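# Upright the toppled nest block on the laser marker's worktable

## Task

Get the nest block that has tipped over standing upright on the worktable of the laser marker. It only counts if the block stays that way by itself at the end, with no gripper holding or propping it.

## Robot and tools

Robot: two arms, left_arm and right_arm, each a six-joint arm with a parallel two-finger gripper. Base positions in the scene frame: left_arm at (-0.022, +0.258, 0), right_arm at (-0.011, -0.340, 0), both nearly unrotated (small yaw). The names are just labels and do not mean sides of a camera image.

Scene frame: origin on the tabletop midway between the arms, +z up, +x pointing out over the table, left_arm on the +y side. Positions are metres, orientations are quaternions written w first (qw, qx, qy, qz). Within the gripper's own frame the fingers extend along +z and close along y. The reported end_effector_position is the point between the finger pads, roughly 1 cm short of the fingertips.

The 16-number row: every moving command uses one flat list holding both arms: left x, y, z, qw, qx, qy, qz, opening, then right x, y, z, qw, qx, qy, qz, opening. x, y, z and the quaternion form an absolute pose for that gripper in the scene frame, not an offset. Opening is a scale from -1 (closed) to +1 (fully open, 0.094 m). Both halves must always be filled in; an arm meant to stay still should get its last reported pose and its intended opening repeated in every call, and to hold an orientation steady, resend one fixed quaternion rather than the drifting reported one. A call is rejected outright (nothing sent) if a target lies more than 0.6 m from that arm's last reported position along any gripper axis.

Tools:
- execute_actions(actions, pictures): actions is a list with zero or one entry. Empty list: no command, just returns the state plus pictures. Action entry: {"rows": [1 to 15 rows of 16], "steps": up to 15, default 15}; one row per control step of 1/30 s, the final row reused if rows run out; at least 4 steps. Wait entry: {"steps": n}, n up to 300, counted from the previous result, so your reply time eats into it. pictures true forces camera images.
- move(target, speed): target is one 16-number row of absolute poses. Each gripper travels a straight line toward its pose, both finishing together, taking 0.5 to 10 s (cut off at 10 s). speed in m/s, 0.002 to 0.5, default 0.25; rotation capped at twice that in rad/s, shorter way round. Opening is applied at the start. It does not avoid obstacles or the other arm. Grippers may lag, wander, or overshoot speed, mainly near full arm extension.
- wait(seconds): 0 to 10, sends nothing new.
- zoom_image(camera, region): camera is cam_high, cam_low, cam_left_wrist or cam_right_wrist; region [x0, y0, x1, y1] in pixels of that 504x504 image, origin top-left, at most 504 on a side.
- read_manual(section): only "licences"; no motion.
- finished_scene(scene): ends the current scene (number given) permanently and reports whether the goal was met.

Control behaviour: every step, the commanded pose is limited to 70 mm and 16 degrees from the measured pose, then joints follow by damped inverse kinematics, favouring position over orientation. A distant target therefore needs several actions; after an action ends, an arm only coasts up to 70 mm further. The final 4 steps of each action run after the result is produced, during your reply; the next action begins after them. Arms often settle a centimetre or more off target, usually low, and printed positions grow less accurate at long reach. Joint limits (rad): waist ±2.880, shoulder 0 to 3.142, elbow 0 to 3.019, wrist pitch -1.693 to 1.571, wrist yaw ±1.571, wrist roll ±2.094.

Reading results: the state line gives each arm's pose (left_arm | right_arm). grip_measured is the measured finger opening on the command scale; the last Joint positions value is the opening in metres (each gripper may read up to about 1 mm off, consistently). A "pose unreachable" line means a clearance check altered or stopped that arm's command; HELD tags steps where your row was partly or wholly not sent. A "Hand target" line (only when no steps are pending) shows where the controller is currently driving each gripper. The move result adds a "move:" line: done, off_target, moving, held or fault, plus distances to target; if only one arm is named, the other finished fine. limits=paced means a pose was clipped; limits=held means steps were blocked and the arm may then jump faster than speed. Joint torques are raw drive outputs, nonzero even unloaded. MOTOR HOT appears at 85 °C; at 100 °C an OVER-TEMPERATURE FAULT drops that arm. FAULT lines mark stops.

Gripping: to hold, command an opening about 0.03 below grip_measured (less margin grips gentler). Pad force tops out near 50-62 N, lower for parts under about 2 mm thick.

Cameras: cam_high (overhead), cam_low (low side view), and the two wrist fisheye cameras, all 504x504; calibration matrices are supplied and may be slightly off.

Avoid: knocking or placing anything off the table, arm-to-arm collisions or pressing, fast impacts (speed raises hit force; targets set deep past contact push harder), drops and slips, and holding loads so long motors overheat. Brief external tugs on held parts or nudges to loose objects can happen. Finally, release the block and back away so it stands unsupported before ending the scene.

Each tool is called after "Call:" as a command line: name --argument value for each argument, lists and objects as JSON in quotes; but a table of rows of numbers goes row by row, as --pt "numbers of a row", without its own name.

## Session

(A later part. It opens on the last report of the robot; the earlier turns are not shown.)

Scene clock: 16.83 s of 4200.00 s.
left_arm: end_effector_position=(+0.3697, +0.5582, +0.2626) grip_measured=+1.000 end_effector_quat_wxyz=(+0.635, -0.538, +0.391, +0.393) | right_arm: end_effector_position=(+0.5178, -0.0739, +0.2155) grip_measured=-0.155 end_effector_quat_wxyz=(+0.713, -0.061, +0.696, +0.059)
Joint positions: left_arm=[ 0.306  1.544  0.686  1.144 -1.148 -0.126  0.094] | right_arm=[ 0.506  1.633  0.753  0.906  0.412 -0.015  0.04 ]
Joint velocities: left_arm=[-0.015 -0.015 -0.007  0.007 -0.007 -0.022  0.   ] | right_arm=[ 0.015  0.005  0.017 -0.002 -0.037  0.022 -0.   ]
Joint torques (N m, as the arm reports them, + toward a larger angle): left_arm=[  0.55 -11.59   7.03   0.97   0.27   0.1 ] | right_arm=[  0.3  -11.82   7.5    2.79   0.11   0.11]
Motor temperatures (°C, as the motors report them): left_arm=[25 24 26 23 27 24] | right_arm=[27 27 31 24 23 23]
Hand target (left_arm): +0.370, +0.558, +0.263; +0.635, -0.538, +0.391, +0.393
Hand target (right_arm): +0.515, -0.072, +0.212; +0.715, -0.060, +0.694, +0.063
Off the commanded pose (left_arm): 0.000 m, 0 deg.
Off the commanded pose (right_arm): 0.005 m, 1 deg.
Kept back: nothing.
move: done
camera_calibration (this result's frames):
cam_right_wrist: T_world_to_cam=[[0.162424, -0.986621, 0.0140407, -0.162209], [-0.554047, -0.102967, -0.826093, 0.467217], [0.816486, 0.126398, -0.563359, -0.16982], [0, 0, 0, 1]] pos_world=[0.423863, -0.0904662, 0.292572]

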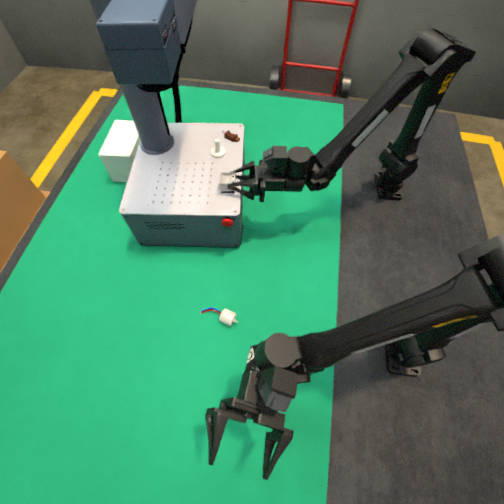

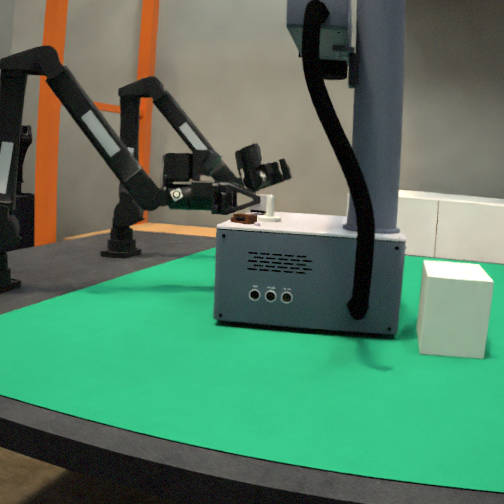

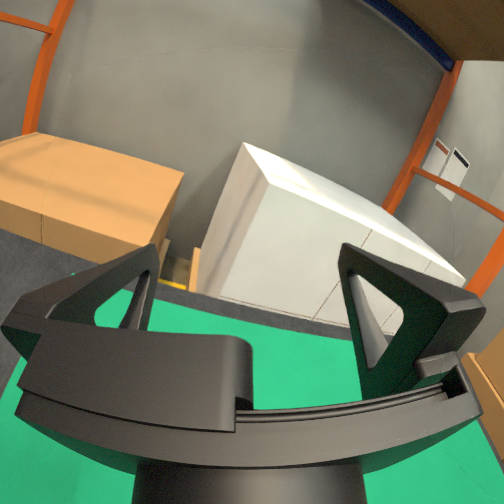

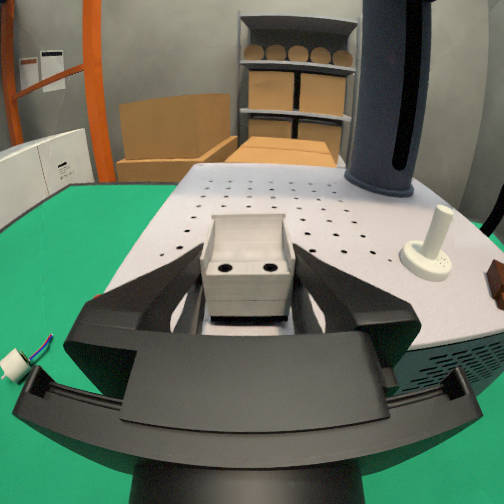

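Call:
move --target '[0.3697,0.5582,0.2626,0.635,-0.538,0.391,0.393,1,0.524,-0.072,0.201,0.722,-0.06,0.687,0.063,-0.25]' --speed 0.02

Call:
move --target '[0.3697,0.5582,0.2626,0.635,-0.538,0.391,0.393,1,0.524,-0.072,0.205,0.722,-0.06,0.687,0.063,0.5]'

Call:
move --target '[0.3697,0.5582,0.2626,0.635,-0.538,0.391,0.393,1,0.43,-0.088,0.23,0.722,-0.06,0.687,0.063,0.5]'

Scene clock: 23.30 s of 4200.00 s.
left_arm: end_effector_position=(+0.3697, +0.5582, +0.2626) grip_measured=+1.000 end_effector_quat_wxyz=(+0.635, -0.538, +0.391, +0.393) | right_arm: end_effector_position=(+0.5200, -0.0720, +0.2106) grip_measured=-0.155 end_effector_quat_wxyz=(+0.724, -0.056, +0.684, +0.067)
Joint positions: left_arm=[ 0.306  1.544  0.686  1.144 -1.148 -0.126  0.094] | right_arm=[ 0.506  1.674  0.753  0.983  0.408 -0.015  0.04 ]
Joint velocities: left_arm=[-0.015 -0.005 -0.002 -0.007 -0.051  0.066  0.   ] | right_arm=[-0.005 -0.015 -0.002  0.012  0.051 -0.022 -0.001]
Joint torques (N m, as the arm reports them, + toward a larger angle): left_arm=[  0.61 -11.57   6.92   0.98   0.24   0.04] | right_arm=[ -0.76 -11.09   8.32   2.28  -0.36   0.01]
Motor temperatures (°C, as the motors report them): left_arm=[25 24 26 23 27 24] | right_arm=[27 27 30 24 23 23]
Hand target (left_arm): +0.370, +0.558, +0.263; +0.635, -0.538, +0.391, +0.393
Hand target (right_arm): +0.524, -0.072, +0.201; +0.722, -0.060, +0.687, +0.063
Off the commanded pose (left_arm): 0.000 m, 0 deg.
Off the commanded pose (right_arm): 0.010 m, 1 deg.
Kept back: nothing.
After step 90, 2.43 s passed at rest.
move: done
camera_calibration (this result's frames):
cam_right_wrist: T_world_to_cam=[[0.165604, -0.986192, -0.00097918, -0.159119], [-0.527558, -0.0877497, -0.844975, 0.455799], [0.833222, 0.140447, -0.534805, -0.188276], [0, 0, 0, 1]] pos_world=[0.423686, -0.0904826, 0.284292]

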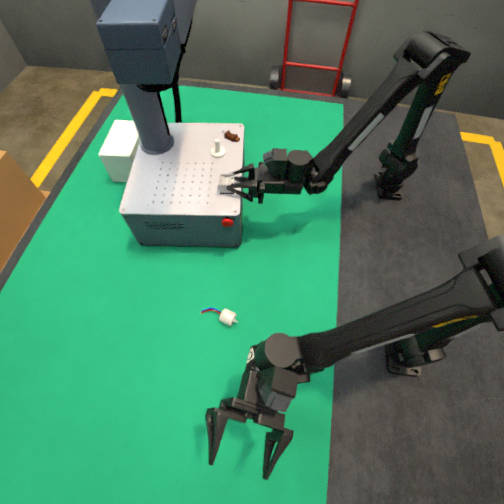

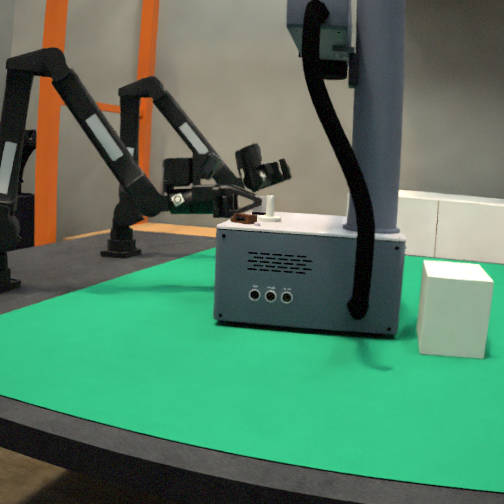

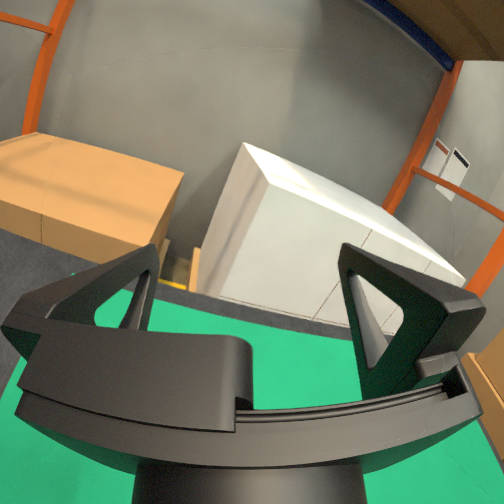

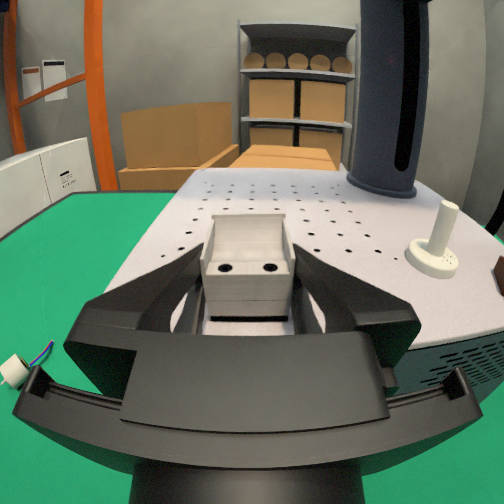

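Scene clock: 24.00 s of 4200.00 s.
left_arm: end_effector_position=(+0.3697, +0.5582, +0.2626) grip_measured=+1.000 end_effector_quat_wxyz=(+0.635, -0.538, +0.391, +0.393) | right_arm: end_effector_position=(+0.5199, -0.0716, +0.2106) grip_measured=+0.498 end_effector_quat_wxyz=(+0.724, -0.057, +0.684, +0.067)
Joint positions: left_arm=[ 0.306  1.544  0.686  1.144 -1.148 -0.126  0.094] | right_arm=[ 0.506  1.674  0.753  0.983  0.406 -0.015  0.07 ]
Joint velocities: left_arm=[-0.005 -0.005  0.002 -0.002 -0.037 -0.022  0.   ] | right_arm=[ 0.005 -0.005 -0.007  0.017  0.066 -0.022  0.   ]
Joint torques (N m, as the arm reports them, + toward a larger angle): left_arm=[  0.83 -11.35   6.94   0.92   0.25   0.06] | right_arm=[ -0.82 -12.43   8.58   1.79  -0.2    0.  ]
Motor temperatures (°C, as the motors report them): left_arm=[25 24 26 23 27 24] | right_arm=[27 27 30 24 23 23]
Hand target (left_arm): +0.370, +0.558, +0.263; +0.635, -0.538, +0.391, +0.393
Hand target (right_arm): +0.524, -0.072, +0.205; +0.722, -0.060, +0.687, +0.063
Off the commanded pose (left_arm): 0.000 m, 0 deg.
Off the commanded pose (right_arm): 0.007 m, 1 deg.
Kept back: nothing.
move: done
camera_calibration (this result's frames):
cam_right_wrist: T_world_to_cam=[[0.167856, -0.985811, -0.00084758, -0.159897], [-0.527289, -0.089056, -0.845006, 0.455578], [0.832941, 0.142286, -0.534756, -0.188], [0, 0, 0, 1]] pos_world=[0.423654, -0.0903064, 0.284296]

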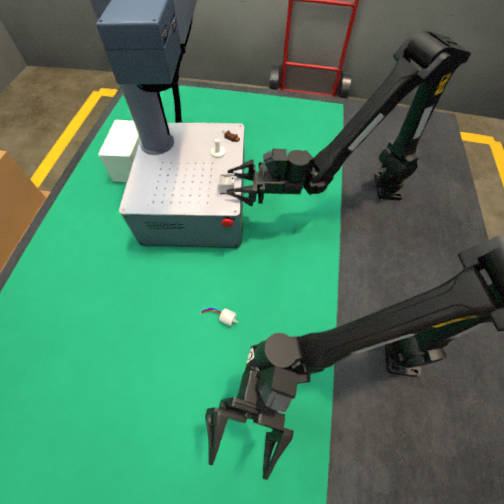

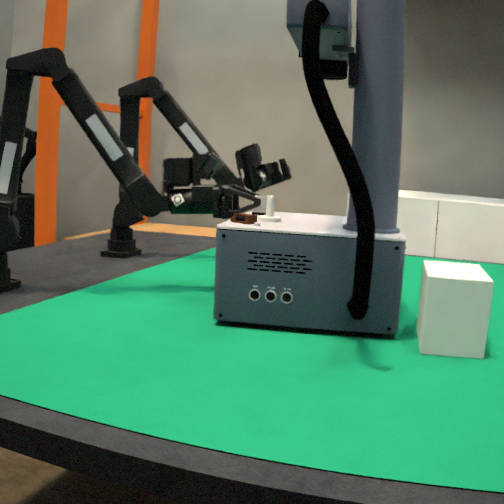

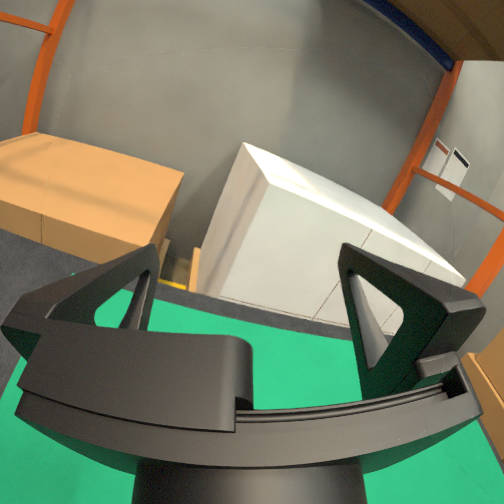

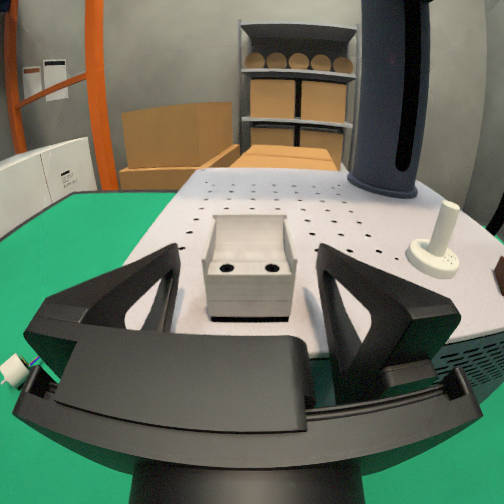

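Scene clock: 24.87 s of 4200.00 s.
left_arm: end_effector_position=(+0.3697, +0.5582, +0.2626) grip_measured=+1.000 end_effector_quat_wxyz=(+0.635, -0.538, +0.391, +0.393) | right_arm: end_effector_position=(+0.4316, -0.0845, +0.2438) grip_measured=+0.498 end_effector_quat_wxyz=(+0.730, -0.051, +0.677, +0.074)
Joint positions: left_arm=[ 0.306  1.544  0.686  1.144 -1.148 -0.126  0.094] | right_arm=[ 0.612  1.424  0.558  0.955  0.51  -0.019  0.07 ]
Joint velocities: left_arm=[-0.005  0.005  0.002 -0.002  0.051 -0.022  0.   ] | right_arm=[-0.015 -0.005 -0.002 -0.007 -0.037 -0.037  0.   ]
Joint torques (N m, as the arm reports them, + toward a larger angle): left_arm=[  0.57 -11.23   6.84   0.94   0.23   0.07] | right_arm=[-0.05 -9.42  7.04  1.37  0.06 -0.05]
Motor temperatures (°C, as the motors report them): left_arm=[25 24 26 23 27 24] | right_arm=[27 27 30 24 23 23]
Hand target (left_arm): +0.370, +0.558, +0.263; +0.635, -0.538, +0.391, +0.393
Hand target (right_arm): +0.430, -0.087, +0.231; +0.722, -0.061, +0.687, +0.063
Off the commanded pose (left_arm): 0.000 m, 0 deg.
Off the commanded pose (right_arm): 0.014 m, 2 deg.
Kept back: nothing.
move: off_target (right_arm)
camera_calibration (this result's frames):
cam_right_wrist: T_world_to_cam=[[0.169912, -0.985331, -0.0159125, -0.154933], [-0.512567, -0.0745735, -0.855403, 0.433353], [0.841668, 0.153499, -0.517719, -0.101806], [0, 0, 0, 1]] pos_world=[0.334134, -0.104717, 0.315519]

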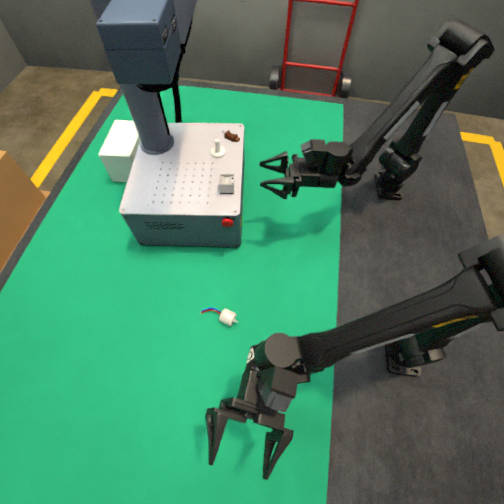

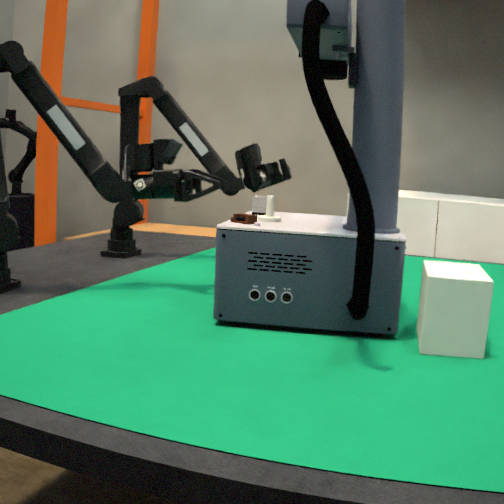

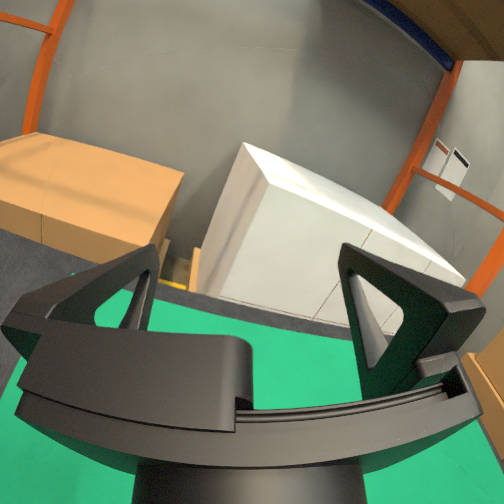

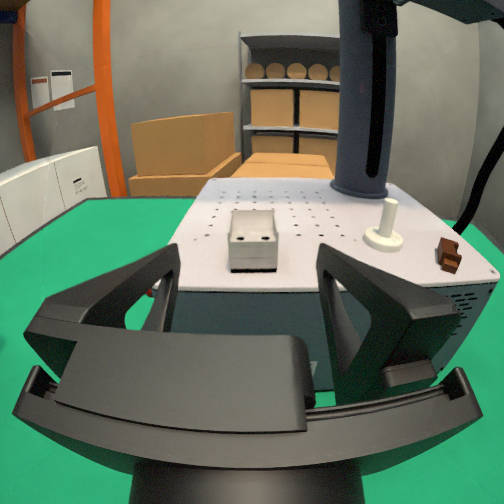

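Call:
finished_scene --scene 1

The scene is finished: the task was done.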